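# Deliver lettered boxes to desks with matching nameplates

## Task

Read the letter printed on top of every box and carry each one onto the office desk whose front-edge plate bears that same letter. Any box whose letter matches no plate stays untouched where it lies. The robot must not tip over or finish leaning, or the task fails. A box counts as placed only if it rests there by itself, not held or propped by the robot, at the end.

## Robot and tools

ROBOT. A Hello Robot Stretch 4 with one arm: an omni-wheel base, a lift sliding up a mast, a telescoping arm that reaches straight ahead, a three-joint wrist (yaw, pitch, roll) and a two-finger gripper. It stands about 1.6 m tall; the base rim lies within 0.23 m of the base origin. Loose objects may occasionally get a small nudge from outside.

FRAMES. Base frame: origin on the floor below the base centre, x ahead, y to the left, z up. hand_pose is reported in this frame and marks the point between the fingers, 0.015 m back from the tips; with all wrist joints at zero its axes line up with the base frame. The printed value can be somewhat wrong. The odometry frame is where the base frame sat when the scene began.

execute_actions. Argument "actions": a list holding one action, or empty (then it only reports state and images). Optional "cameras": names from head_camera, head_left_camera, head_right_camera, wrist_camera, or "all"; omitted/null means all, [] means none. An action contains "base", "joints", or both, plus optional "pace" and "contact_limits"; alternatively {"end_of_arm": "enable_torque"} alone, which re-powers any wrist or gripper motor that shut itself off. Everything in one action starts at once and may finish at different moments.
- "base": exactly one relative move from where the base last reported itself: {"translate_m": d} straight ahead (+) or back, -2 to 2 m; {"strafe_m": d} sideways, left +, -2 to 2 m; {"rotate_rad": d} turn in place, counter-clockwise (left) +, -3.2 to 3.2 rad.
- "joints": a single object of absolute targets keyed by joint name, any subset: lift_m 0 to 1.2 m; arm_m 0 to 0.55 m (extension); wrist_yaw_rad -1.134 to 4.276 (0 ahead, + left, 3.14 tucked back, above 3.4 the arm may obstruct); wrist_pitch_rad -1.117 to 4.259 (0 level, 1.57 pointing down); wrist_roll_rad -1.117 to 4.259 (0 fingers level, + turns clockwise viewed from behind); gripper_m 0 to 0.08 m finger gap. Targets outside a joint range are clipped and flagged; other bad values or unknown keys reject the entire call.
- "pace": "slow", "default", "fast", "max" (base up to 0.1/0.3/0.4/0.6 m/s and 1/2/3/4 rad/s; slower when the lift is above 0.2 m).
- "contact_limits": {"arm_m": x}, 0 (gentlest) to 0.75 (firmest), default 0.5, for how hard the arm may push before halting.
A joint or base omitted from an action may keep pushing toward an earlier target unseen in the status. Once a call reports a stop, later movement calls in that same reply are skipped. To unfold at the start, one action with lift_m 0.4 and wrist_yaw_rad 0 works.

wait: "seconds" 0 to 10; nothing new is commanded; returns state and images. zoom_image: "camera" plus "region" [x0, y0, x1, y1] in pixels of that camera's latest full image, origin top-left, at most 504x504. read_manual: only returns licence texts. finished_scene: "scene" is the number of the current scene; ends it for good, and the result tells whether it succeeded.

CAMERAS. head_camera (420x560) on the mast top looks forward and down; turn the base to look elsewhere. head_left_camera and head_right_camera (fisheye, 420x672) look more steeply down and show base and arm. wrist_camera (616x392) looks along the fingers, tips near the image bottom. Calibration is given per camera; actual poses may deviate slightly.

RESULT LINES. joint_positions: current joint values. base_status / joint_status: how each commanded motion ended: "done" (for the base: the wheels turned the full amount, slip included), "off_target" (resting short, may still be pushing), "contact_stop_at_<key>" (blocked by something; that part goes slack), "limit_stop_at_<name>" (built-in limit), "time_out", "torque_fault" (wrist or gripper motor went limp; send enable_torque). "limit_stop_at_tilt": lean over 6 degrees; lift, arm and wheels go slack and refuse commands. "limit_stop_at_own_body": near self-collision, likely with the gripper pitched up below -0.2 and rolled below -0.4 or above 4. on_its_own reports uncommanded things; "held at" is the held target, not position. lidar_m: 12 distances, 30-degree sectors, first straight ahead then counter-clockwise (4th left, 7th behind, 10th right); "-" means nothing seen or closer than 0.25 m; table tops register. wrist_depth_mm: 7x7 grid of median depths, 100-2000 mm. base_odometry: wheel-count pose, heading -3.142 to 3.142, left +; if turned_by_wheels and turned_by_imu differ by over about 0.1 rad, a collision or slip occurred. base_tilt in degrees, forward and right positive, biased up to 1.5. motor_effort: percent of max, peak in brackets; wheel positive means turning right; a loaded level gripper shifts wrist_pitch_rad effort.

GRIPPING. Command a gap smaller than the object; after the fingers touch, the servo goes only slightly further. Holding shows as gripper_m staying above the target, effort away from 0 and status "off_target"; "done" usually means empty. Gripper effort held beyond about 50 cuts the motor and may drop the object.

AVOID. Turning or driving with over 1 kg in hand and arm_m above 0.2, especially fast; steady pushing or pulling with the gripper high; pressing the gripper into things with base or arm moves; more than about 2.7 kg in a level gripper; drops, slams, hard hits and tipping. Release each box so it sits stably on its own before ending the scene.

Each tool is called after ">>>" as a command line: name --argument value for each argument, lists and objects as JSON in quotes; but a table of rows of numbers goes row by row, as --pt "numbers of a row", without its own name.

## Session

>>> execute_actions --actions '[]'

Scene clock: 0.00 s.
base_odometry: x=+0.000 y=+0.000 heading=+0.000 (m, m, rad; odometry frame)
turned_by_wheels: +0.000 (rad since the last result)
turned_by_imu: +0.000 (rad since the last result)
base_tilt: forward=+0.2 right=-0.7 (deg)
lidar_m: 1.50 1.45 1.09 1.03 1.12 1.38 1.32 0.84 0.62 0.60 0.65 1.63
base_status: not commanded
joint_positions: lift_m=+0.175 arm_m=-0.001 wrist_yaw_rad=+3.161 wrist_pitch_rad=+0.001 wrist_roll_rad=+0.003 gripper_m=+0.040
joint_status: not commanded
motor_effort: lift_m=+21 arm_m=+0 wrist_yaw_rad=+1 wrist_pitch_rad=-9 wrist_roll_rad=-1 gripper_m=+2 wheel_0=+0 wheel_1=+0 wheel_2=+0 (%)
hand_pose: x=-0.0446 y=+0.0832 z=+0.3534 quat_wxyz=(-0.010, -0.001, +0.002, +1.000) (m; base frame)
wrist_depth_mm: - 136 - - - - 1464 / - 117 139 - - - 1464 / - 119 148 1756 1756 1756 1430 / 137 137 234 - - - 1430 / 220 1464 - - - 1921 1430 / 991 1281 156 1308 155 1308 1308 / 525 - 138 931 - - 946
pictures: head_camera, head_left_camera, head_right_camera, wrist_camera
camera_calibration (this result's frames):
wrist_camera: T_world_to_cam=[[0.0211427, 0.99976, -0.00580238, -0.0897348], [0.00917256, -0.0059974, -0.99994, 0.40705], [-0.999734, 0.0210882, -0.00929716, 0.108874], [0, 0, 0, 1]] pos_world=[0.107008, 0.0898585, 0.407517]
Images, in order (width x height): head_camera 420x560, head_left_camera 420x672, head_right_camera 420x672, wrist_camera 616x392.

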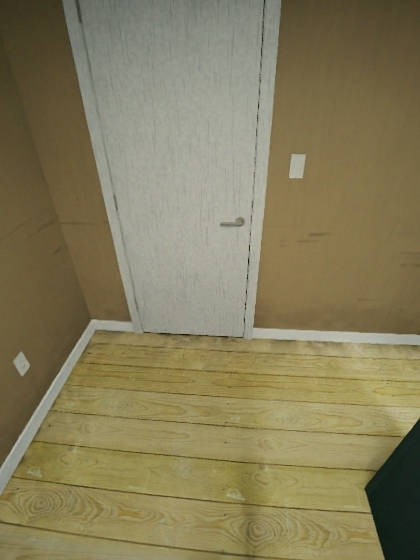

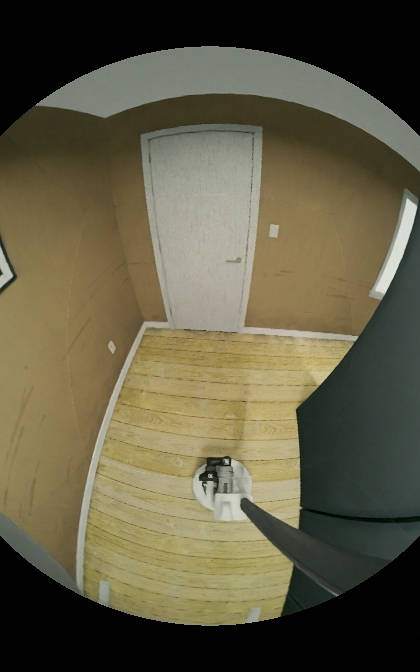

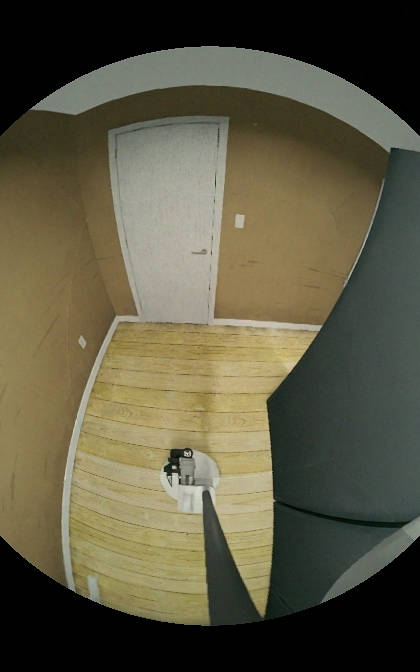

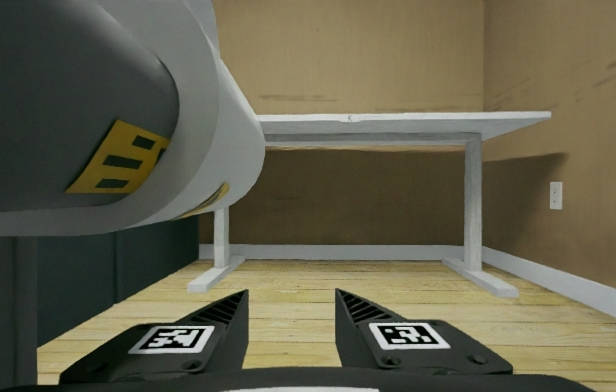

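>>> zoom_image --camera "wrist_camera" --region '[320, 100, 380, 135]'

Region (320, 100, 380, 135) of wrist_camera's 616x392 image, scaled by 8.400; it fills the top 294 rows of this view, and the rest is white.

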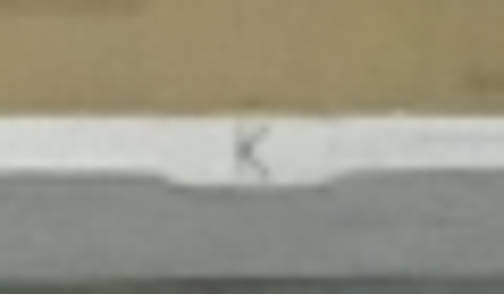

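>>> execute_actions --actions '[{"base": {"translate_m": 1.12}, "joints": {"lift_m": 0.62}, "pace": "max"}]'

Scene clock: 13.73 s.
base_odometry: x=+1.120 y=+0.000 heading=+0.000 (m, m, rad; odometry frame)
turned_by_wheels: +0.000 (rad since the last result)
turned_by_imu: +0.002 (rad since the last result)
base_tilt: forward=+0.2 right=-0.7 (deg)
lidar_m: 0.42 0.49 0.70 1.00 1.06 1.54 2.48 0.93 0.81 1.70 0.65 0.45
base_status: done
joint_positions: lift_m=+0.620 arm_m=-0.001 wrist_yaw_rad=+3.161 wrist_pitch_rad=+0.001 wrist_roll_rad=+0.003 gripper_m=+0.040
joint_status: all done
motor_effort: lift_m=+22(27) arm_m=+0(0) wrist_yaw_rad=+0(1) wrist_pitch_rad=-9(9) wrist_roll_rad=-1(0) gripper_m=+2(2) wheel_0=-2(7) wheel_1=-1(8) wheel_2=+1(15) (%)
hand_pose: x=-0.0446 y=+0.0832 z=+0.7978 quat_wxyz=(-0.010, -0.001, +0.002, +1.000) (m; base frame)
wrist_depth_mm: - 136 - - - - 1397 / - 117 139 - - - 1397 / - 119 148 - - - 1366 / 137 137 234 - - - 1397 / 220 1537 - - - - 1366 / 1042 1430 156 - 155 - 1366 / 634 - 138 1983 - - 1366
pictures: head_camera, head_left_camera, head_right_camera, wrist_camera
camera_calibration (this result's frames):
wrist_camera: T_world_to_cam=[[0.0210493, 0.999762, -0.00580373, -0.0871395], [0.00913688, -0.00599714, -0.99994, 0.851404], [-0.999737, 0.020995, -0.00926094, 0.112977], [0, 0, 0, 1]] pos_world=[0.107002, 0.0898527, 0.851893]
Images, in order (width x height): head_camera 420x560, head_left_camera 420x672, head_right_camera 420x672, wrist_camera 616x392.

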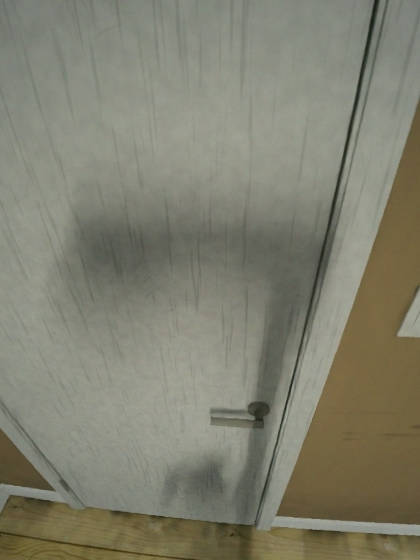

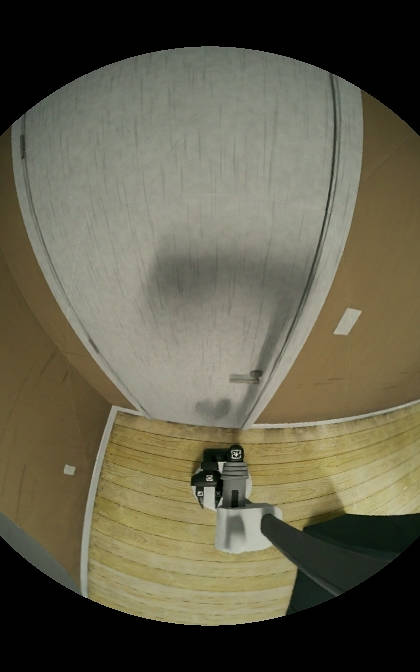

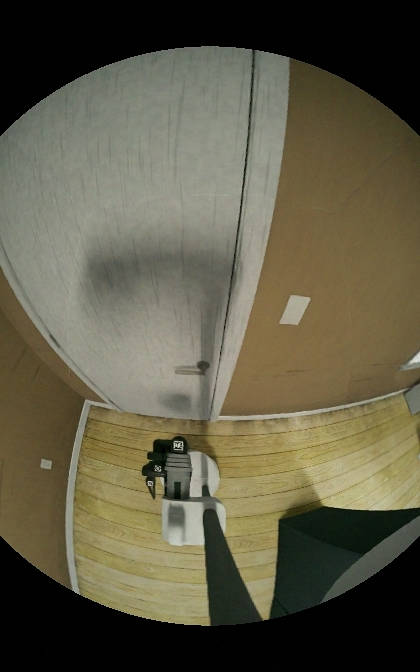

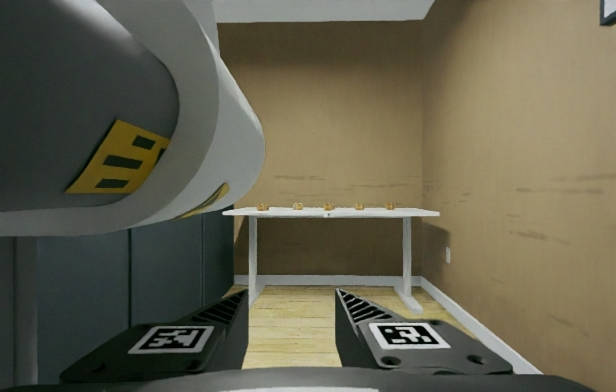

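>>> execute_actions --actions '[{"base": {"rotate_rad": -1.74}, "joints": {"lift_m": 0.2}, "pace": "max"}]' --cameras '["head_camera", "head_right_camera"]'

Scene clock: 17.67 s.
base_odometry: x=+1.120 y=+0.000 heading=-1.740 (m, m, rad; odometry frame)
turned_by_wheels: -1.740 (rad since the last result)
turned_by_imu: -1.744 (rad since the last result)
base_tilt: forward=+0.2 right=-0.7 (deg)
lidar_m: 1.20 0.80 0.52 0.38 0.45 0.56 0.99 1.02 1.29 2.40 1.12 0.82
base_status: done
joint_positions: lift_m=+0.200 arm_m=-0.001 wrist_yaw_rad=+3.161 wrist_pitch_rad=+0.002 wrist_roll_rad=+0.003 gripper_m=+0.040
joint_status: all done
motor_effort: lift_m=+19(20) arm_m=+0(0) wrist_yaw_rad=+1(1) wrist_pitch_rad=-9(9) wrist_roll_rad=-1(2) gripper_m=+2(2) wheel_0=+1(7) wheel_1=+0(8) wheel_2=+1(6) (%)
hand_pose: x=-0.0446 y=+0.0833 z=+0.3780 quat_wxyz=(-0.010, -0.001, +0.002, +1.000) (m; base frame)
wrist_depth_mm: - 136 1138 1160 1160 676 500 / - 117 139 1182 1160 676 500 / - 119 147 1182 1160 668 496 / 137 137 234 1182 1138 676 500 / 220 1098 1138 1182 1138 676 500 / 1060 1098 156 1160 155 676 500 / 549 - 139 991 - - 488
pictures: head_camera, head_right_camera
Images, in order (width x height): head_camera 420x560, head_right_camera 420x672.

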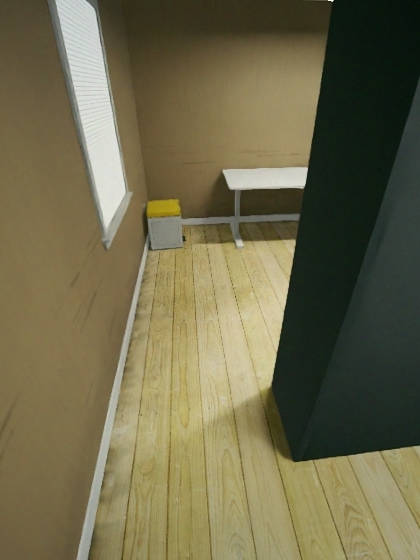

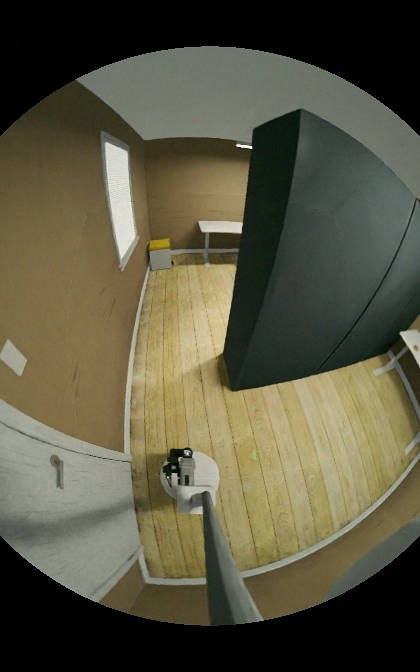

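>>> execute_actions --actions '[{"base": {"translate_m": 1.62}, "pace": "max"}]' --cameras '["head_camera", "head_right_camera"]'

Scene clock: 23.03 s.
base_odometry: x=+0.847 y=-1.597 heading=-1.740 (m, m, rad; odometry frame)
turned_by_wheels: +0.000 (rad since the last result)
turned_by_imu: +0.001 (rad since the last result)
base_tilt: forward=+0.2 right=-0.6 (deg)
lidar_m: 1.34 1.11 0.71 0.65 0.67 0.91 1.84 0.48 0.54 1.22 2.16 1.44
base_status: done
joint_positions: lift_m=+0.200 arm_m=-0.001 wrist_yaw_rad=+3.161 wrist_pitch_rad=+0.002 wrist_roll_rad=+0.003 gripper_m=+0.040
joint_status: not commanded
motor_effort: lift_m=+19(19) arm_m=+0(0) wrist_yaw_rad=+0(1) wrist_pitch_rad=-9(9) wrist_roll_rad=-2(1) gripper_m=+2(3) wheel_0=-1(9) wheel_1=-1(9) wheel_2=+1(11) (%)
hand_pose: x=-0.0446 y=+0.0832 z=+0.3780 quat_wxyz=(-0.010, -0.001, +0.002, +1.000) (m; base frame)
wrist_depth_mm: - 136 - - 1661 1060 778 / - 117 139 - 1618 1042 778 / - 119 148 - 1618 1042 768 / 137 137 234 - 1618 1042 778 / 220 946 - - 1618 1060 778 / 549 854 156 1397 155 1042 768 / 384 - 139 991 - - 759
pictures: head_camera, head_right_camera
Images, in order (width x height): head_camera 420x560, head_right_camera 420x672.

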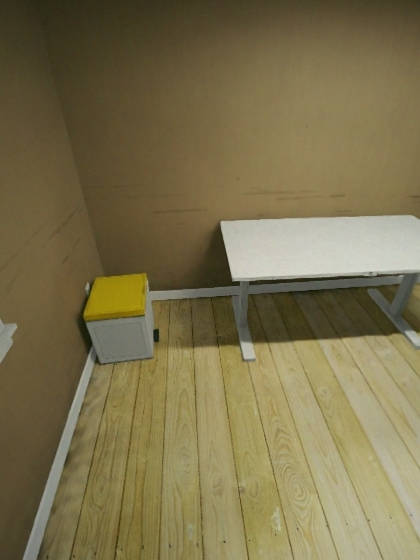

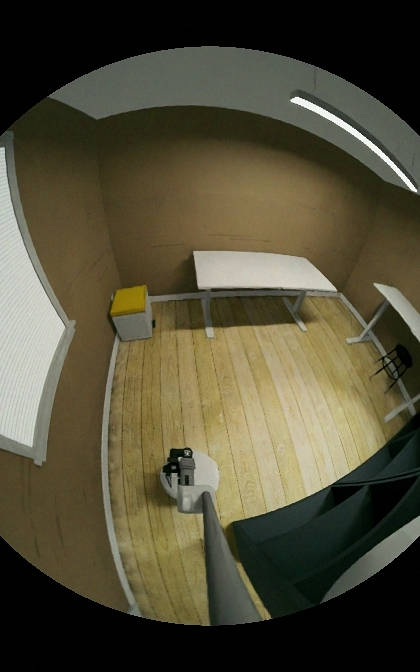

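>>> zoom_image --camera "head_camera" --region '[345, 260, 395, 285]'

Region (345, 260, 395, 285) of head_camera's 420x560 image, scaled by 10.080, with more detail than that image has.

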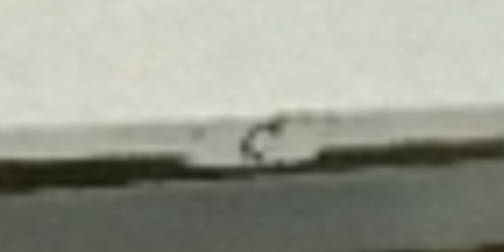

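>>> execute_actions --actions '[{"base": {"rotate_rad": -0.95}, "pace": "max"}]' --cameras '["head_camera"]'

Scene clock: 27.23 s.
base_odometry: x=+0.847 y=-1.597 heading=-2.690 (m, m, rad; odometry frame)
turned_by_wheels: -0.950 (rad since the last result)
turned_by_imu: -0.952 (rad since the last result)
base_tilt: forward=+0.3 right=-0.7 (deg)
lidar_m: 1.88 1.37 1.32 1.02 0.68 0.66 0.73 0.95 2.34 0.47 0.60 1.55
base_status: done
joint_positions: lift_m=+0.200 arm_m=-0.001 wrist_yaw_rad=+3.161 wrist_pitch_rad=+0.002 wrist_roll_rad=+0.003 gripper_m=+0.040
joint_status: not commanded
motor_effort: lift_m=+20(20) arm_m=+0(0) wrist_yaw_rad=+0(0) wrist_pitch_rad=-8(9) wrist_roll_rad=-2(1) gripper_m=+2(2) wheel_0=-1(9) wheel_1=-1(12) wheel_2=-1(8) (%)
hand_pose: x=-0.0446 y=+0.0832 z=+0.3780 quat_wxyz=(-0.010, -0.001, +0.002, +1.000) (m; base frame)
wrist_depth_mm: - 136 946 878 778 691 634 / - 117 139 866 778 699 647 / - 119 147 878 778 707 640 / 137 137 234 866 778 699 640 / 221 1160 991 866 778 699 647 / 1160 1160 156 866 155 699 647 / 549 - 139 866 - - 640
pictures: head_camera
Images, in order (width x height): head_camera 420x560.

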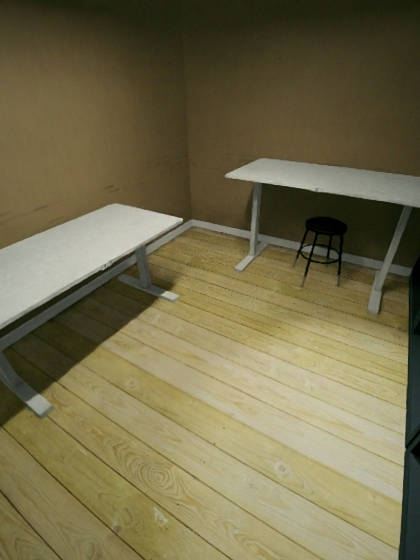

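>>> zoom_image --camera "head_camera" --region '[295, 178, 340, 200]'

>>> zoom_image --camera "head_camera" --region '[82, 250, 127, 280]'

Region (295, 178, 340, 200) of head_camera's 420x560 image, scaled by 11.200, with more detail than that image has; it fills the top 246 rows of this view, and the rest is white.

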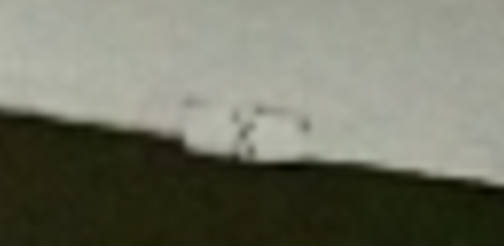

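Region (82, 250, 127, 280) of head_camera's 420x560 image, scaled by 11.200, with more detail than that image has.

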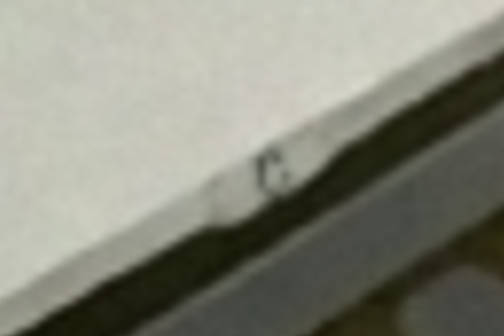

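>>> execute_actions --actions '[{"base": {"rotate_rad": -0.62}, "pace": "max"}]' --cameras '["head_camera"]'

>>> execute_actions --actions '[{"base": {"strafe_m": -1.45}, "joints": {"lift_m": 0.28}, "pace": "max"}]' --cameras '["head_camera", "head_left_camera"]'

Scene clock: 36.70 s.
base_odometry: x=+0.847 y=-1.597 heading=+2.973 (m, m, rad; odometry frame)
turned_by_wheels: -0.620 (rad since the last result)
turned_by_imu: -0.621 (rad since the last result)
base_tilt: forward=+0.3 right=-0.7 (deg)
lidar_m: 1.16 2.08 1.42 1.35 1.15 0.74 0.67 0.69 0.86 1.78 0.48 0.56
base_status: done
joint_positions: lift_m=+0.200 arm_m=-0.001 wrist_yaw_rad=+3.161 wrist_pitch_rad=+0.002 wrist_roll_rad=+0.003 gripper_m=+0.040
joint_status: not commanded
motor_effort: lift_m=+20(19) arm_m=+0(0) wrist_yaw_rad=+0(0) wrist_pitch_rad=-9(9) wrist_roll_rad=-2(1) gripper_m=+2(2) wheel_0=+0(8) wheel_1=+0(8) wheel_2=-2(13) (%)
hand_pose: x=-0.0446 y=+0.0833 z=+0.3780 quat_wxyz=(-0.010, -0.001, +0.002, +1.000) (m; base frame)
wrist_depth_mm: - 136 788 831 866 904 931 / - 117 139 842 878 917 946 / - 119 147 854 878 931 946 / 136 137 234 842 878 904 946 / 220 798 831 854 878 917 946 / 778 798 156 854 155 917 946 / 488 - 139 842 - - 931
pictures: head_camera
Images, in order (width x height): head_camera 420x560.

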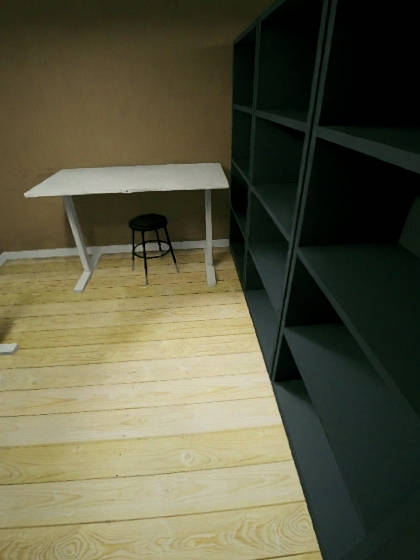

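Scene clock: 40.53 s.
base_odometry: x=+1.091 y=-0.167 heading=+2.973 (m, m, rad; odometry frame)
turned_by_wheels: +0.000 (rad since the last result)
turned_by_imu: +0.006 (rad since the last result)
base_tilt: forward=+0.3 right=-0.7 (deg)
lidar_m: 2.40 0.83 0.64 2.79 0.86 0.56 0.45 0.45 0.62 1.16 1.19 1.47
base_status: done
joint_positions: lift_m=+0.280 arm_m=-0.001 wrist_yaw_rad=+3.161 wrist_pitch_rad=+0.001 wrist_roll_rad=+0.003 gripper_m=+0.040
joint_status: all done
motor_effort: lift_m=+22(25) arm_m=+0(0) wrist_yaw_rad=+0(0) wrist_pitch_rad=-9(9) wrist_roll_rad=-1(1) gripper_m=+2(2) wheel_0=-2(14) wheel_1=+1(15) wheel_2=+0(0) (%)
hand_pose: x=-0.0446 y=+0.0833 z=+0.4578 quat_wxyz=(-0.010, -0.001, +0.002, +1.000) (m; base frame)
wrist_depth_mm: - 136 597 654 676 699 723 / - 117 139 654 676 699 723 / - 119 147 654 676 707 723 / 137 137 234 654 683 699 723 / 220 597 609 654 683 699 723 / 580 591 156 654 155 707 732 / 399 - 138 654 - - 723
pictures: head_camera, head_left_camera
Images, in order (width x height): head_camera 420x560, head_left_camera 420x672.

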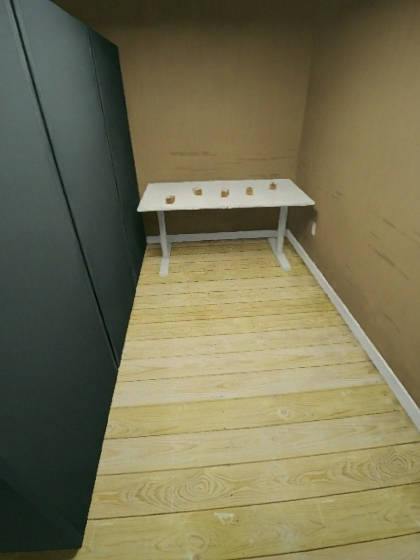

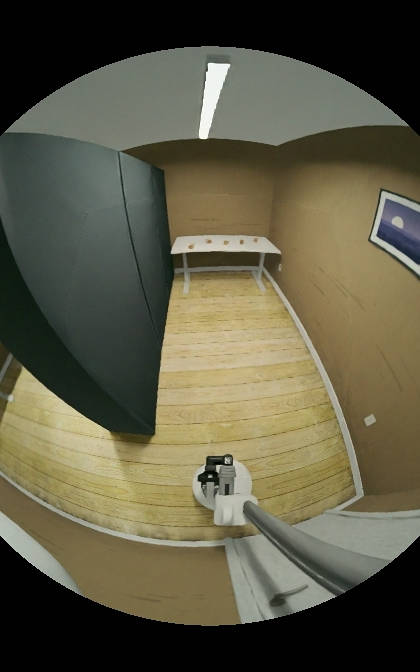

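>>> execute_actions --actions '[{"base": {"translate_m": 2.0}, "joints": {"lift_m": 0.92, "wrist_yaw_rad": 0, "wrist_pitch_rad": 0.85, "gripper_m": 0.08}, "pace": "max"}]'

Scene clock: 47.00 s.
base_odometry: x=-0.880 y=+0.169 heading=+2.972 (m, m, rad; odometry frame)
turned_by_wheels: +0.000 (rad since the last result)
turned_by_imu: +0.001 (rad since the last result)
base_tilt: forward=+0.2 right=-0.8 (deg)
lidar_m: 0.39 0.41 0.56 0.75 0.76 0.96 2.46 1.54 0.97 0.91 0.71 0.46
base_status: done
joint_positions: lift_m=+0.920 arm_m=-0.001 wrist_yaw_rad=+0.000 wrist_pitch_rad=+0.852 wrist_roll_rad=+0.003 gripper_m=+0.080
joint_status: all done
motor_effort: lift_m=+22(26) arm_m=+0(0) wrist_yaw_rad=-1(8) wrist_pitch_rad=-7(6) wrist_roll_rad=-1(2) gripper_m=+4(6) wheel_0=-1(8) wheel_1=-2(10) wheel_2=+2(15) (%)
hand_pose: x=+0.3098 y=-0.0874 z=+0.9381 quat_wxyz=(+0.911, +0.001, +0.413, +0.000) (m; base frame)
wrist_depth_mm: 759 778 788 809 820 831 854 / 591 640 647 661 654 683 691 / 544 544 521 564 564 574 585 / 473 477 484 484 492 496 504 / 418 424 427 430 436 449 462 / 394 394 421 1118 159 1138 1025 / - - 1025 1060 140 - 960
pictures: head_camera, head_left_camera, head_right_camera, wrist_camera
camera_calibration (this result's frames):
wrist_camera: T_world_to_cam=[[-0.0307678, -0.999168, 0.026769, -0.112371], [-0.757619, 0.00584381, -0.652671, 0.900258], [0.651971, -0.040362, -0.757169, 0.656703], [0, 0, 0, 1]] pos_world=[0.250444, -0.0910331, 1.08782]
Images, in order (width x height): head_camera 420x560, head_left_camera 420x672, head_right_camera 420x672, wrist_camera 616x392.

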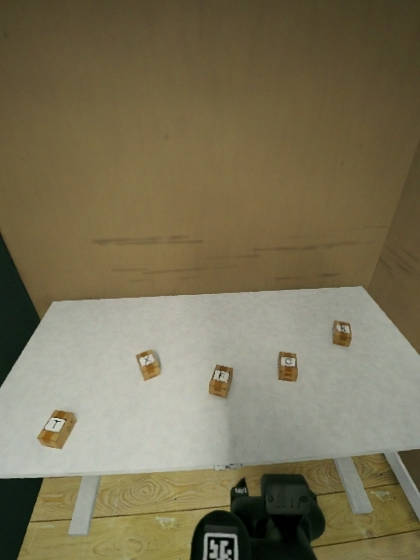

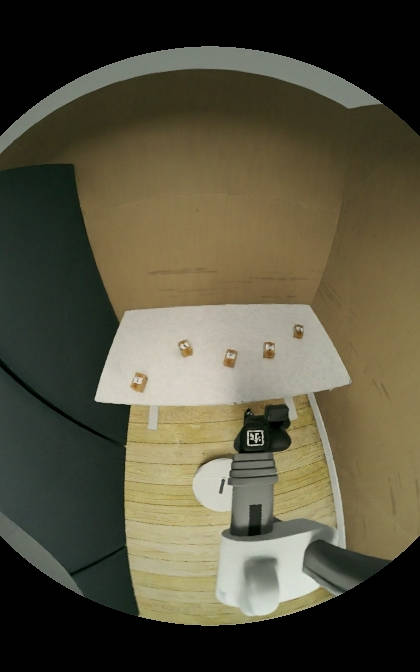

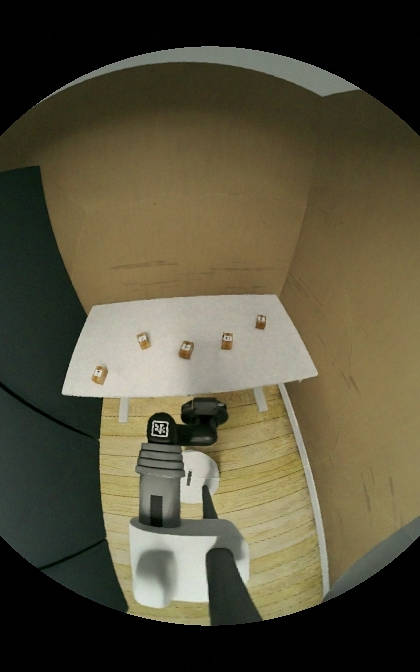

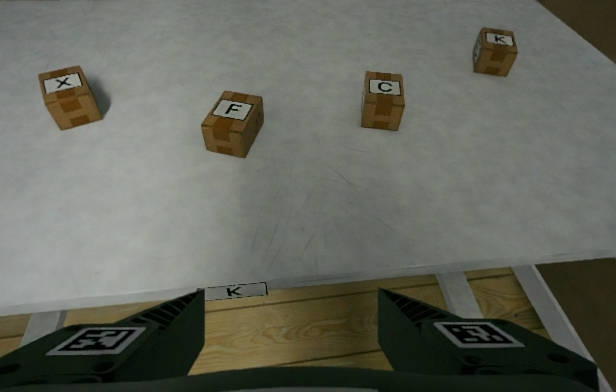

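>>> zoom_image --camera "wrist_camera" --region '[340, 55, 430, 140]'

>>> zoom_image --camera "wrist_camera" --region '[25, 55, 115, 140]'

Region (340, 55, 430, 140) of wrist_camera's 616x392 image, scaled by 5.600.

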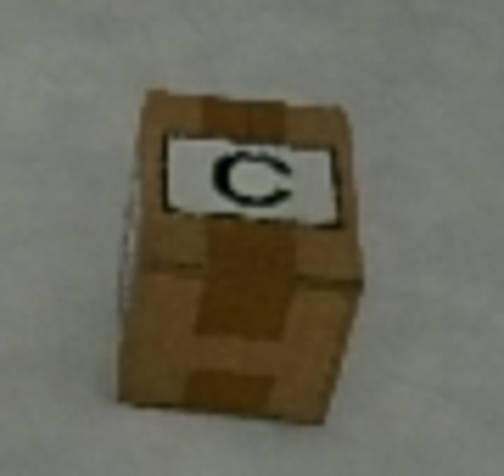

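Region (25, 55, 115, 140) of wrist_camera's 616x392 image, scaled by 5.600.

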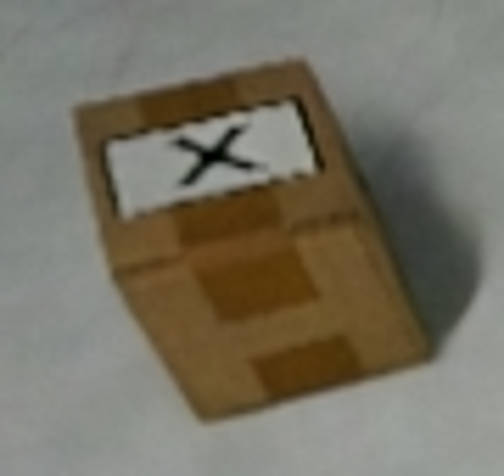

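>>> execute_actions --actions '[{"base": {"rotate_rad": -0.175}, "joints": {"arm_m": 0.41, "lift_m": 0.80}, "pace": "max"}]' --cameras '["wrist_camera"]'

Scene clock: 60.00 s.
base_odometry: x=-0.880 y=+0.169 heading=+2.798 (m, m, rad; odometry frame)
turned_by_wheels: -0.175 (rad since the last result)
turned_by_imu: -0.174 (rad since the last result)
base_tilt: forward=+0.2 right=-0.7 (deg)
lidar_m: 0.42 0.40 0.47 0.73 0.74 0.85 1.47 2.07 1.09 0.92 0.91 0.51
base_status: done
joint_positions: lift_m=+0.800 arm_m=+0.409 wrist_yaw_rad=+0.000 wrist_pitch_rad=+0.852 wrist_roll_rad=+0.003 gripper_m=+0.080
joint_status: all done
motor_effort: lift_m=+19(20) arm_m=+8(10) wrist_yaw_rad=+0(1) wrist_pitch_rad=-6(7) wrist_roll_rad=+0(1) gripper_m=+4(4) wheel_0=+0(6) wheel_1=+1(5) wheel_2=-1(3) (%)
hand_pose: x=+0.7196 y=-0.0874 z=+0.8183 quat_wxyz=(+0.911, +0.001, +0.413, -0.001) (m; base frame)
wrist_depth_mm: 521 517 530 535 544 554 585 / 421 430 436 442 449 382 462 / 362 366 368 373 379 368 382 / 315 320 322 327 329 334 336 / 281 283 283 230 291 293 297 / 252 254 251 207 159 263 264 / - - 233 225 140 - -
pictures: wrist_camera
camera_calibration (this result's frames):
wrist_camera: T_world_to_cam=[[-0.0308785, -0.999163, 0.0268188, -0.0965427], [-0.757436, 0.00588395, -0.652882, 1.1326], [0.652178, -0.0404735, -0.756984, 0.298566], [0, 0, 0, 1]] pos_world=[0.660171, -0.091042, 0.968052]
Images, in order (width x height): wrist_camera 616x392.

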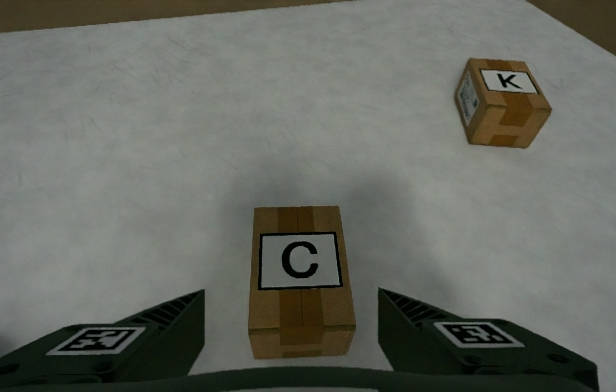

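>>> execute_actions --actions '[{"base": {"rotate_rad": -0.006}, "joints": {"arm_m": 0.461, "lift_m": 0.732}, "pace": "fast"}]' --cameras '["wrist_camera"]'

Scene clock: 64.27 s.
base_odometry: x=-0.880 y=+0.169 heading=+2.791 (m, m, rad; odometry frame)
turned_by_wheels: -0.006 (rad since the last result)
turned_by_imu: -0.005 (rad since the last result)
base_tilt: forward=+0.2 right=-0.7 (deg)
lidar_m: 0.39 0.42 0.48 0.76 0.73 0.86 1.47 2.10 1.12 0.89 0.90 0.48
base_status: done
joint_positions: lift_m=+0.732 arm_m=+0.460 wrist_yaw_rad=+0.000 wrist_pitch_rad=+0.852 wrist_roll_rad=+0.003 gripper_m=+0.080
joint_status: all done
motor_effort: lift_m=+18(19) arm_m=+8(10) wrist_yaw_rad=+0(2) wrist_pitch_rad=-6(7) wrist_roll_rad=-2(0) gripper_m=+4(4) wheel_0=+0(3) wheel_1=+1(4) wheel_2=-2(2) (%)
hand_pose: x=+0.7705 y=-0.0874 z=+0.7504 quat_wxyz=(+0.911, +0.001, +0.413, -0.001) (m; base frame)
wrist_depth_mm: 368 375 382 389 397 387 296 / 307 310 315 320 324 317 266 / 263 265 268 272 276 279 281 / 229 231 235 237 239 242 244 / 204 206 158 151 212 213 215 / 183 184 138 135 143 191 192 / - - 127 125 125 - -
pictures: wrist_camera
camera_calibration (this result's frames):
wrist_camera: T_world_to_cam=[[-0.0310154, -0.999159, 0.026823, -0.0930655], [-0.757526, 0.00599051, -0.652778, 1.12685], [0.652068, -0.0405653, -0.757074, 0.214081], [0, 0, 0, 1]] pos_world=[0.711137, -0.0910534, 0.900154]
Images, in order (width x height): wrist_camera 616x392.

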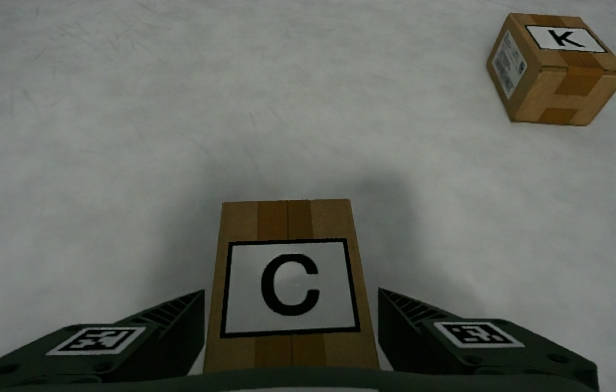

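>>> execute_actions --actions '[{"joints": {"gripper_m": 0.045}}]' --cameras '["wrist_camera"]'

Scene clock: 66.00 s.
base_odometry: x=-0.880 y=+0.169 heading=+2.791 (m, m, rad; odometry frame)
turned_by_wheels: +0.000 (rad since the last result)
turned_by_imu: +0.001 (rad since the last result)
base_tilt: forward=+0.2 right=-0.7 (deg)
lidar_m: 0.42 0.39 0.50 0.76 0.74 0.87 1.46 2.06 1.05 0.92 0.90 0.52
base_status: not commanded
joint_positions: lift_m=+0.732 arm_m=+0.460 wrist_yaw_rad=+0.000 wrist_pitch_rad=+0.852 wrist_roll_rad=+0.003 gripper_m=+0.059
joint_status: gripper_m off_target (ended at +0.059, target +0.045)
on_its_own: gripper_m is held at +0.054, not at your +0.045, by its contact guard: the fingers met something
motor_effort: lift_m=+18(18) arm_m=+8(8) wrist_yaw_rad=+0(0) wrist_pitch_rad=-6(6) wrist_roll_rad=-1(2) gripper_m=-35(35) wheel_0=-1(0) wheel_1=+1(1) wheel_2=-1(1) (%)
hand_pose: x=+0.7705 y=-0.0874 z=+0.7504 quat_wxyz=(+0.911, +0.001, +0.413, -0.001) (m; base frame)
wrist_depth_mm: 368 375 382 389 397 384 296 / 307 312 315 322 325 317 266 / 263 266 268 273 276 279 282 / 229 232 234 237 239 242 244 / 204 206 158 151 211 214 215 / 183 185 135 135 140 191 192 / 170 - 124 125 122 - 178
pictures: wrist_camera
camera_calibration (this result's frames):
wrist_camera: T_world_to_cam=[[-0.0310484, -0.999158, 0.0268219, -0.0930436], [-0.75753, 0.00601657, -0.652772, 1.12685], [0.652061, -0.040586, -0.757079, 0.214089], [0, 0, 0, 1]] pos_world=[0.711134, -0.091056, 0.900154]
Images, in order (width x height): wrist_camera 616x392.

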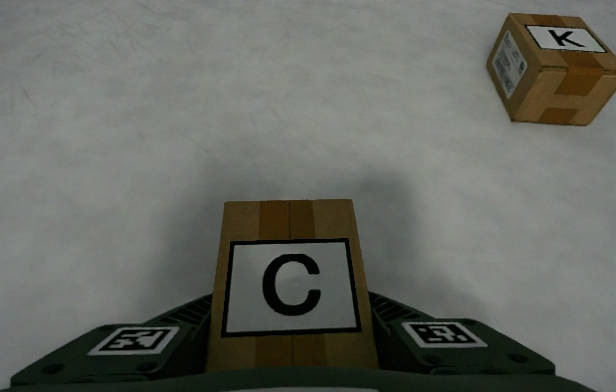

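>>> execute_actions --actions '[{"joints": {"lift_m": 0.76}, "pace": "fast"}]' --cameras '[]'

>>> execute_actions --actions '[{"base": {"translate_m": -0.18}, "joints": {"arm_m": 0.0, "lift_m": 0.77}, "pace": "max"}]' --cameras '["wrist_camera", "head_camera"]'

Scene clock: 89.00 s.
base_odometry: x=-0.880 y=+0.169 heading=+2.791 (m, m, rad; odometry frame)
turned_by_wheels: +0.000 (rad since the last result)
turned_by_imu: +0.001 (rad since the last result)
base_tilt: forward=+0.3 right=-0.7 (deg)
lidar_m: 0.43 0.40 0.48 0.76 0.75 0.87 1.43 2.09 1.08 0.91 0.89 0.47
base_status: not commanded
joint_positions: lift_m=+0.760 arm_m=+0.460 wrist_yaw_rad=+0.000 wrist_pitch_rad=+0.853 wrist_roll_rad=+0.003 gripper_m=+0.059
joint_status: all done
on_its_own: gripper_m is held at +0.054, not at your +0.045, by its contact guard: the fingers met something
motor_effort: lift_m=+24(26) arm_m=+8(8) wrist_yaw_rad=+0(0) wrist_pitch_rad=-8(8) wrist_roll_rad=-1(1) gripper_m=-34(34) wheel_0=+0(0) wheel_1=+1(1) wheel_2=-2(2) (%)
hand_pose: x=+0.7704 y=-0.0874 z=+0.7778 quat_wxyz=(+0.911, +0.001, +0.414, -0.001) (m; base frame)
wrist_depth_mm: 424 430 439 445 452 462 469 / 351 357 362 368 373 349 290 / 301 304 309 314 317 310 303 / 264 266 270 272 276 278 279 / 235 236 158 151 243 245 248 / 211 212 135 135 140 220 221 / 195 - 124 125 122 - 204
pictures: none
No camera images: the call's "cameras" was empty. Leave "cameras" out to get every camera's image.

Scene clock: 90.90 s.
base_odometry: x=-0.711 y=+0.107 heading=+2.791 (m, m, rad; odometry frame)
turned_by_wheels: +0.000 (rad since the last result)
turned_by_imu: +0.001 (rad since the last result)
base_tilt: forward=+0.2 right=-0.7 (deg)
lidar_m: 0.58 0.57 0.65 0.70 0.69 0.80 1.34 2.21 1.19 0.97 0.96 0.69
base_status: done
joint_positions: lift_m=+0.770 arm_m=+0.001 wrist_yaw_rad=+0.000 wrist_pitch_rad=+0.853 wrist_roll_rad=+0.003 gripper_m=+0.059
joint_status: all done
on_its_own: gripper_m is held at +0.054, not at your +0.045, by its contact guard: the fingers met something
motor_effort: lift_m=+22(27) arm_m=-8(8) wrist_yaw_rad=+1(1) wrist_pitch_rad=-10(9) wrist_roll_rad=-1(1) gripper_m=-34(34) wheel_0=+1(8) wheel_1=+2(6) wheel_2=-3(6) (%)
hand_pose: x=+0.3122 y=-0.0875 z=+0.7879 quat_wxyz=(+0.910, +0.002, +0.414, -0.001) (m; base frame)
wrist_depth_mm: 449 455 466 473 484 512 544 / 387 404 433 1464 1366 1118 866 / 1281 1366 1430 1430 1366 1160 904 / 1182 1205 1229 1229 1229 1182 931 / 1060 1098 157 151 1078 1098 976 / 960 976 135 135 140 991 960 / 891 - 124 125 122 - 917
pictures: head_camera, wrist_camera
camera_calibration (this result's frames):
wrist_camera: T_world_to_cam=[[-0.0315958, -0.999143, 0.026745, -0.108111], [-0.758246, 0.00652694, -0.651936, 0.803747], [0.651203, -0.0408777, -0.757802, 0.542184], [0, 0, 0, 1]] pos_world=[0.25295, -0.0911014, 0.937751]
Images, in order (width x height): head_camera 420x560, wrist_camera 616x392.

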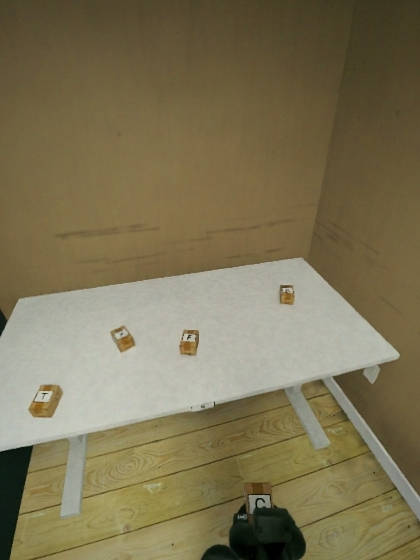

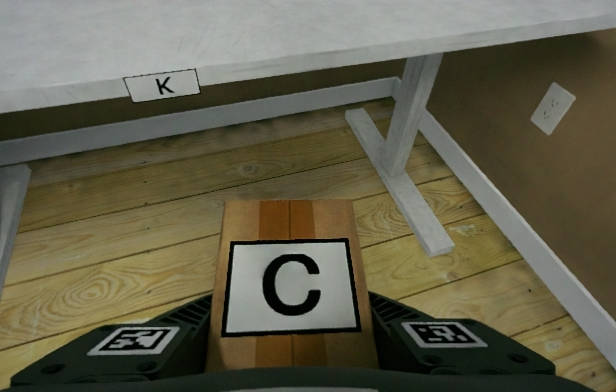

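>>> execute_actions --actions '[{"base": {"rotate_rad": 1.77}, "joints": {"lift_m": 0.28}, "pace": "max"}]' --cameras '["head_left_camera"]'

Scene clock: 93.93 s.
base_odometry: x=-0.711 y=+0.107 heading=-1.722 (m, m, rad; odometry frame)
turned_by_wheels: +1.770 (rad since the last result)
turned_by_imu: +1.777 (rad since the last result)
base_tilt: forward=+0.3 right=-0.7 (deg)
lidar_m: 0.70 0.71 0.93 2.26 1.59 1.09 0.96 0.95 0.64 0.55 0.61 0.75
base_status: done
joint_positions: lift_m=+0.280 arm_m=+0.001 wrist_yaw_rad=+0.000 wrist_pitch_rad=+0.853 wrist_roll_rad=+0.003 gripper_m=+0.059
joint_status: all done
on_its_own: gripper_m is held at +0.054, not at your +0.045, by its contact guard: the fingers met something
motor_effort: lift_m=+19(20) arm_m=-8(8) wrist_yaw_rad=-1(1) wrist_pitch_rad=-9(9) wrist_roll_rad=-2(1) gripper_m=-34(34) wheel_0=+1(8) wheel_1=+0(7) wheel_2=+0(11) (%)
hand_pose: x=+0.3123 y=-0.0874 z=+0.2982 quat_wxyz=(+0.910, +0.001, +0.414, -0.001) (m; base frame)
wrist_depth_mm: 452 466 480 496 508 525 539 / 508 521 539 559 580 603 621 / 580 597 627 640 654 676 683 / 574 580 585 591 597 603 609 / 508 512 158 151 525 535 544 / 459 462 135 135 140 480 484 / 424 - 124 125 122 - 445
pictures: head_left_camera
Images, in order (width x height): head_left_camera 420x672.

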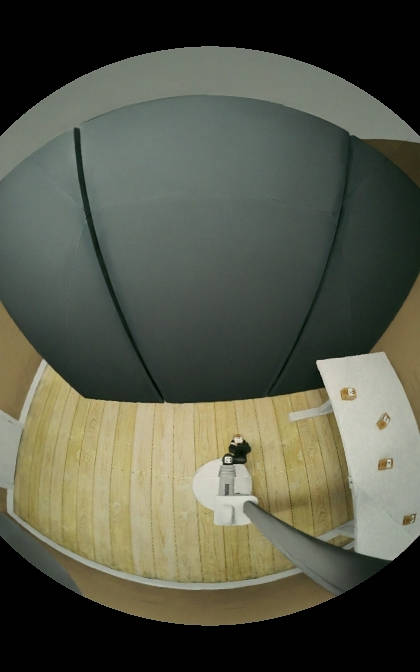

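>>> execute_actions --actions '[{"base": {"strafe_m": 1.87}, "joints": {"lift_m": 0.24}, "pace": "max"}]' --cameras '["head_camera"]'

Scene clock: 99.50 s.
base_odometry: x=+1.138 y=-0.174 heading=-1.722 (m, m, rad; odometry frame)
turned_by_wheels: +0.000 (rad since the last result)
turned_by_imu: -0.003 (rad since the last result)
base_tilt: forward=+0.2 right=-0.7 (deg)
lidar_m: 2.77 0.74 0.48 0.40 0.38 0.54 1.16 1.20 1.51 2.44 0.80 0.67
base_status: done
joint_positions: lift_m=+0.240 arm_m=+0.001 wrist_yaw_rad=+0.000 wrist_pitch_rad=+0.853 wrist_roll_rad=+0.003 gripper_m=+0.059
joint_status: all done
on_its_own: gripper_m is held at +0.054, not at your +0.045, by its contact guard: the fingers met something
motor_effort: lift_m=+21(21) arm_m=-8(8) wrist_yaw_rad=+0(1) wrist_pitch_rad=-8(10) wrist_roll_rad=-1(2) gripper_m=-35(34) wheel_0=+1(15) wheel_1=-1(14) wheel_2=+0(0) (%)
hand_pose: x=+0.3122 y=-0.0874 z=+0.2580 quat_wxyz=(+0.910, +0.002, +0.414, -0.001) (m; base frame)
wrist_depth_mm: 842 854 866 891 891 591 439 / 699 707 723 732 732 603 445 / 597 603 615 621 627 597 452 / 525 530 535 544 549 549 508 / 462 469 157 151 484 488 492 / 418 421 135 135 140 436 436 / 387 - 124 125 122 - 404
pictures: head_camera
Images, in order (width x height): head_camera 420x560.

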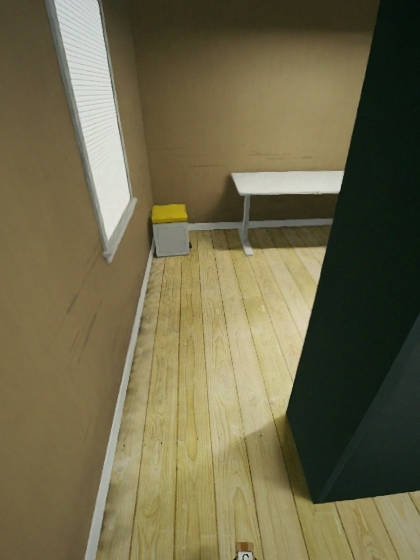

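>>> execute_actions --actions '[{"base": {"translate_m": 1.5}, "joints": {"lift_m": 0.5}, "pace": "max"}]' --cameras '[]'

>>> execute_actions --actions '[{"base": {"rotate_rad": -0.28}, "joints": {"lift_m": 0.6}, "pace": "max"}]' --cameras '["head_camera", "wrist_camera"]'

Scene clock: 106.77 s.
base_odometry: x=+0.912 y=-1.657 heading=-1.722 (m, m, rad; odometry frame)
turned_by_wheels: +0.000 (rad since the last result)
turned_by_imu: +0.001 (rad since the last result)
base_tilt: forward=+0.2 right=-0.8 (deg)
lidar_m: 1.26 0.99 0.65 0.55 0.63 0.84 1.77 0.58 0.62 1.42 1.96 1.34
base_status: done
joint_positions: lift_m=+0.500 arm_m=+0.001 wrist_yaw_rad=+0.000 wrist_pitch_rad=+0.853 wrist_roll_rad=+0.003 gripper_m=+0.059
joint_status: all done
on_its_own: gripper_m is held at +0.054, not at your +0.045, by its contact guard: the fingers met something
motor_effort: lift_m=+22(28) arm_m=-8(8) wrist_yaw_rad=+0(1) wrist_pitch_rad=-8(10) wrist_roll_rad=-1(2) gripper_m=-34(34) wheel_0=-2(8) wheel_1=-1(7) wheel_2=+1(16) (%)
hand_pose: x=+0.3122 y=-0.0874 z=+0.5179 quat_wxyz=(+0.910, +0.002, +0.414, -0.001) (m; base frame)
wrist_depth_mm: 1042 1118 1397 1397 1499 1499 1537 / 1118 1138 1182 1205 1205 1229 1255 / 976 991 1008 1008 1008 1042 1060 / 854 866 866 878 891 904 904 / 759 768 158 151 788 798 798 / 683 691 135 135 140 715 715 / 634 - 124 125 122 - 661
pictures: none
No camera images: the call's "cameras" was empty. Leave "cameras" out to get every camera's image.

Scene clock: 107.70 s.
base_odometry: x=+0.912 y=-1.657 heading=-2.002 (m, m, rad; odometry frame)
turned_by_wheels: -0.280 (rad since the last result)
turned_by_imu: -0.281 (rad since the last result)
base_tilt: forward=+0.2 right=-0.7 (deg)
lidar_m: 1.24 1.38 0.79 0.59 0.56 0.70 1.07 0.84 0.56 0.85 2.25 1.59
base_status: done
joint_positions: lift_m=+0.600 arm_m=+0.001 wrist_yaw_rad=+0.000 wrist_pitch_rad=+0.853 wrist_roll_rad=+0.003 gripper_m=+0.059
joint_status: all done
on_its_own: gripper_m is held at +0.054, not at your +0.045, by its contact guard: the fingers met something
motor_effort: lift_m=+22(27) arm_m=-8(8) wrist_yaw_rad=+1(2) wrist_pitch_rad=-8(9) wrist_roll_rad=-2(2) gripper_m=-34(34) wheel_0=+0(6) wheel_1=+0(9) wheel_2=-2(8) (%)
hand_pose: x=+0.3122 y=-0.0874 z=+0.6179 quat_wxyz=(+0.910, +0.002, +0.414, -0.001) (m; base frame)
wrist_depth_mm: 1499 1576 1576 1708 1708 1756 1756 / 1281 1336 1336 1366 1397 1430 1430 / 1098 1138 1138 1182 1182 1182 1205 / 976 1008 1008 1008 1025 1042 1060 / 878 878 157 151 904 917 917 / 788 788 135 135 140 820 831 / 723 - 124 125 121 - 759
pictures: head_camera, wrist_camera
camera_calibration (this result's frames):
wrist_camera: T_world_to_cam=[[-0.0314088, -0.999149, 0.0267317, -0.103588], [-0.757983, 0.00637718, -0.652244, 0.693026], [0.651518, -0.0407483, -0.757538, 0.413115], [0, 0, 0, 1]] pos_world=[0.252896, -0.0910855, 0.767741]
Images, in order (width x height): head_camera 420x560, wrist_camera 616x392.

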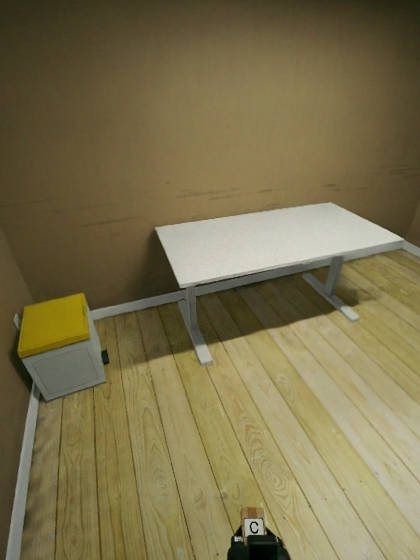

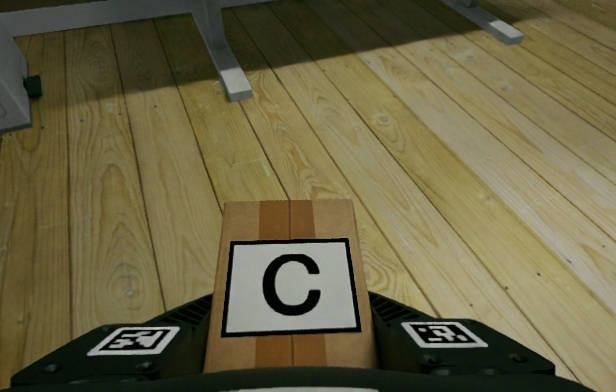

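>>> execute_actions --actions '[{"base": {"translate_m": 0.76}, "joints": {"lift_m": 0.79, "arm_m": 0.52}, "pace": "max"}]' --cameras '["head_camera", "wrist_camera"]'

Scene clock: 113.50 s.
base_odometry: x=+0.595 y=-2.348 heading=-2.002 (m, m, rad; odometry frame)
turned_by_wheels: +0.000 (rad since the last result)
turned_by_imu: +0.002 (rad since the last result)
base_tilt: forward=+0.3 right=-0.7 (deg)
lidar_m: 0.55 0.53 0.84 0.91 0.91 0.97 1.58 1.19 1.32 2.00 1.42 0.67
base_status: done
joint_positions: lift_m=+0.790 arm_m=+0.519 wrist_yaw_rad=+0.000 wrist_pitch_rad=+0.852 wrist_roll_rad=+0.003 gripper_m=+0.059
joint_status: all done
on_its_own: gripper_m is held at +0.054, not at your +0.045, by its contact guard: the fingers met something
motor_effort: lift_m=+23(28) arm_m=+8(10) wrist_yaw_rad=-1(2) wrist_pitch_rad=-8(10) wrist_roll_rad=-1(0) gripper_m=-34(34) wheel_0=-2(6) wheel_1=+0(5) wheel_2=+2(11) (%)
hand_pose: x=+0.8295 y=-0.0874 z=+0.8079 quat_wxyz=(+0.911, +0.001, +0.413, +0.000) (m; base frame)
wrist_depth_mm: 484 496 504 508 521 525 535 / 402 407 413 421 427 433 439 / 345 349 353 357 362 368 370 / 301 304 307 312 315 319 320 / 267 270 158 151 278 281 282 / 240 243 135 135 140 251 253 / 223 - 124 125 122 - 233
pictures: head_camera, wrist_camera
camera_calibration (this result's frames):
wrist_camera: T_world_to_cam=[[-0.0307426, -0.999166, 0.0268729, -0.0930144], [-0.757894, 0.00577383, -0.652352, 1.20899], [0.651653, -0.0404218, -0.75744, 0.219794], [0, 0, 0, 1]] pos_world=[0.770197, -0.0910329, 0.957666]
Images, in order (width x height): head_camera 420x560, wrist_camera 616x392.

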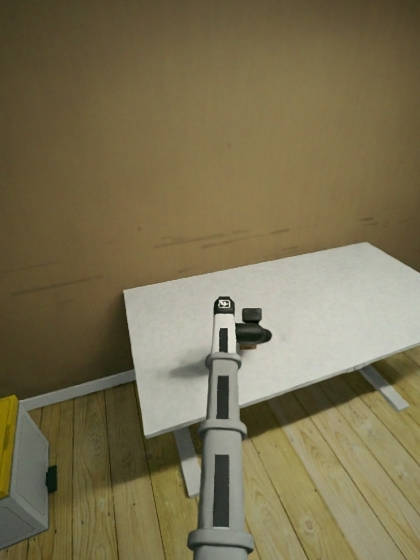

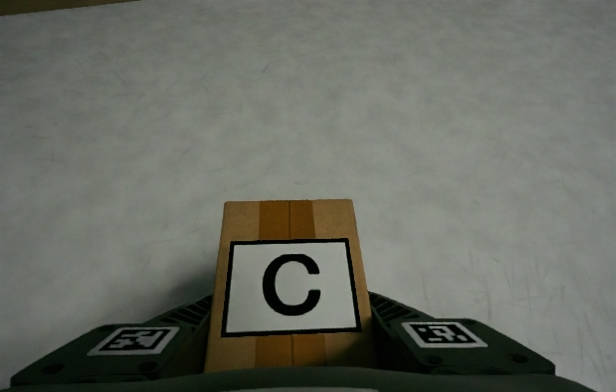

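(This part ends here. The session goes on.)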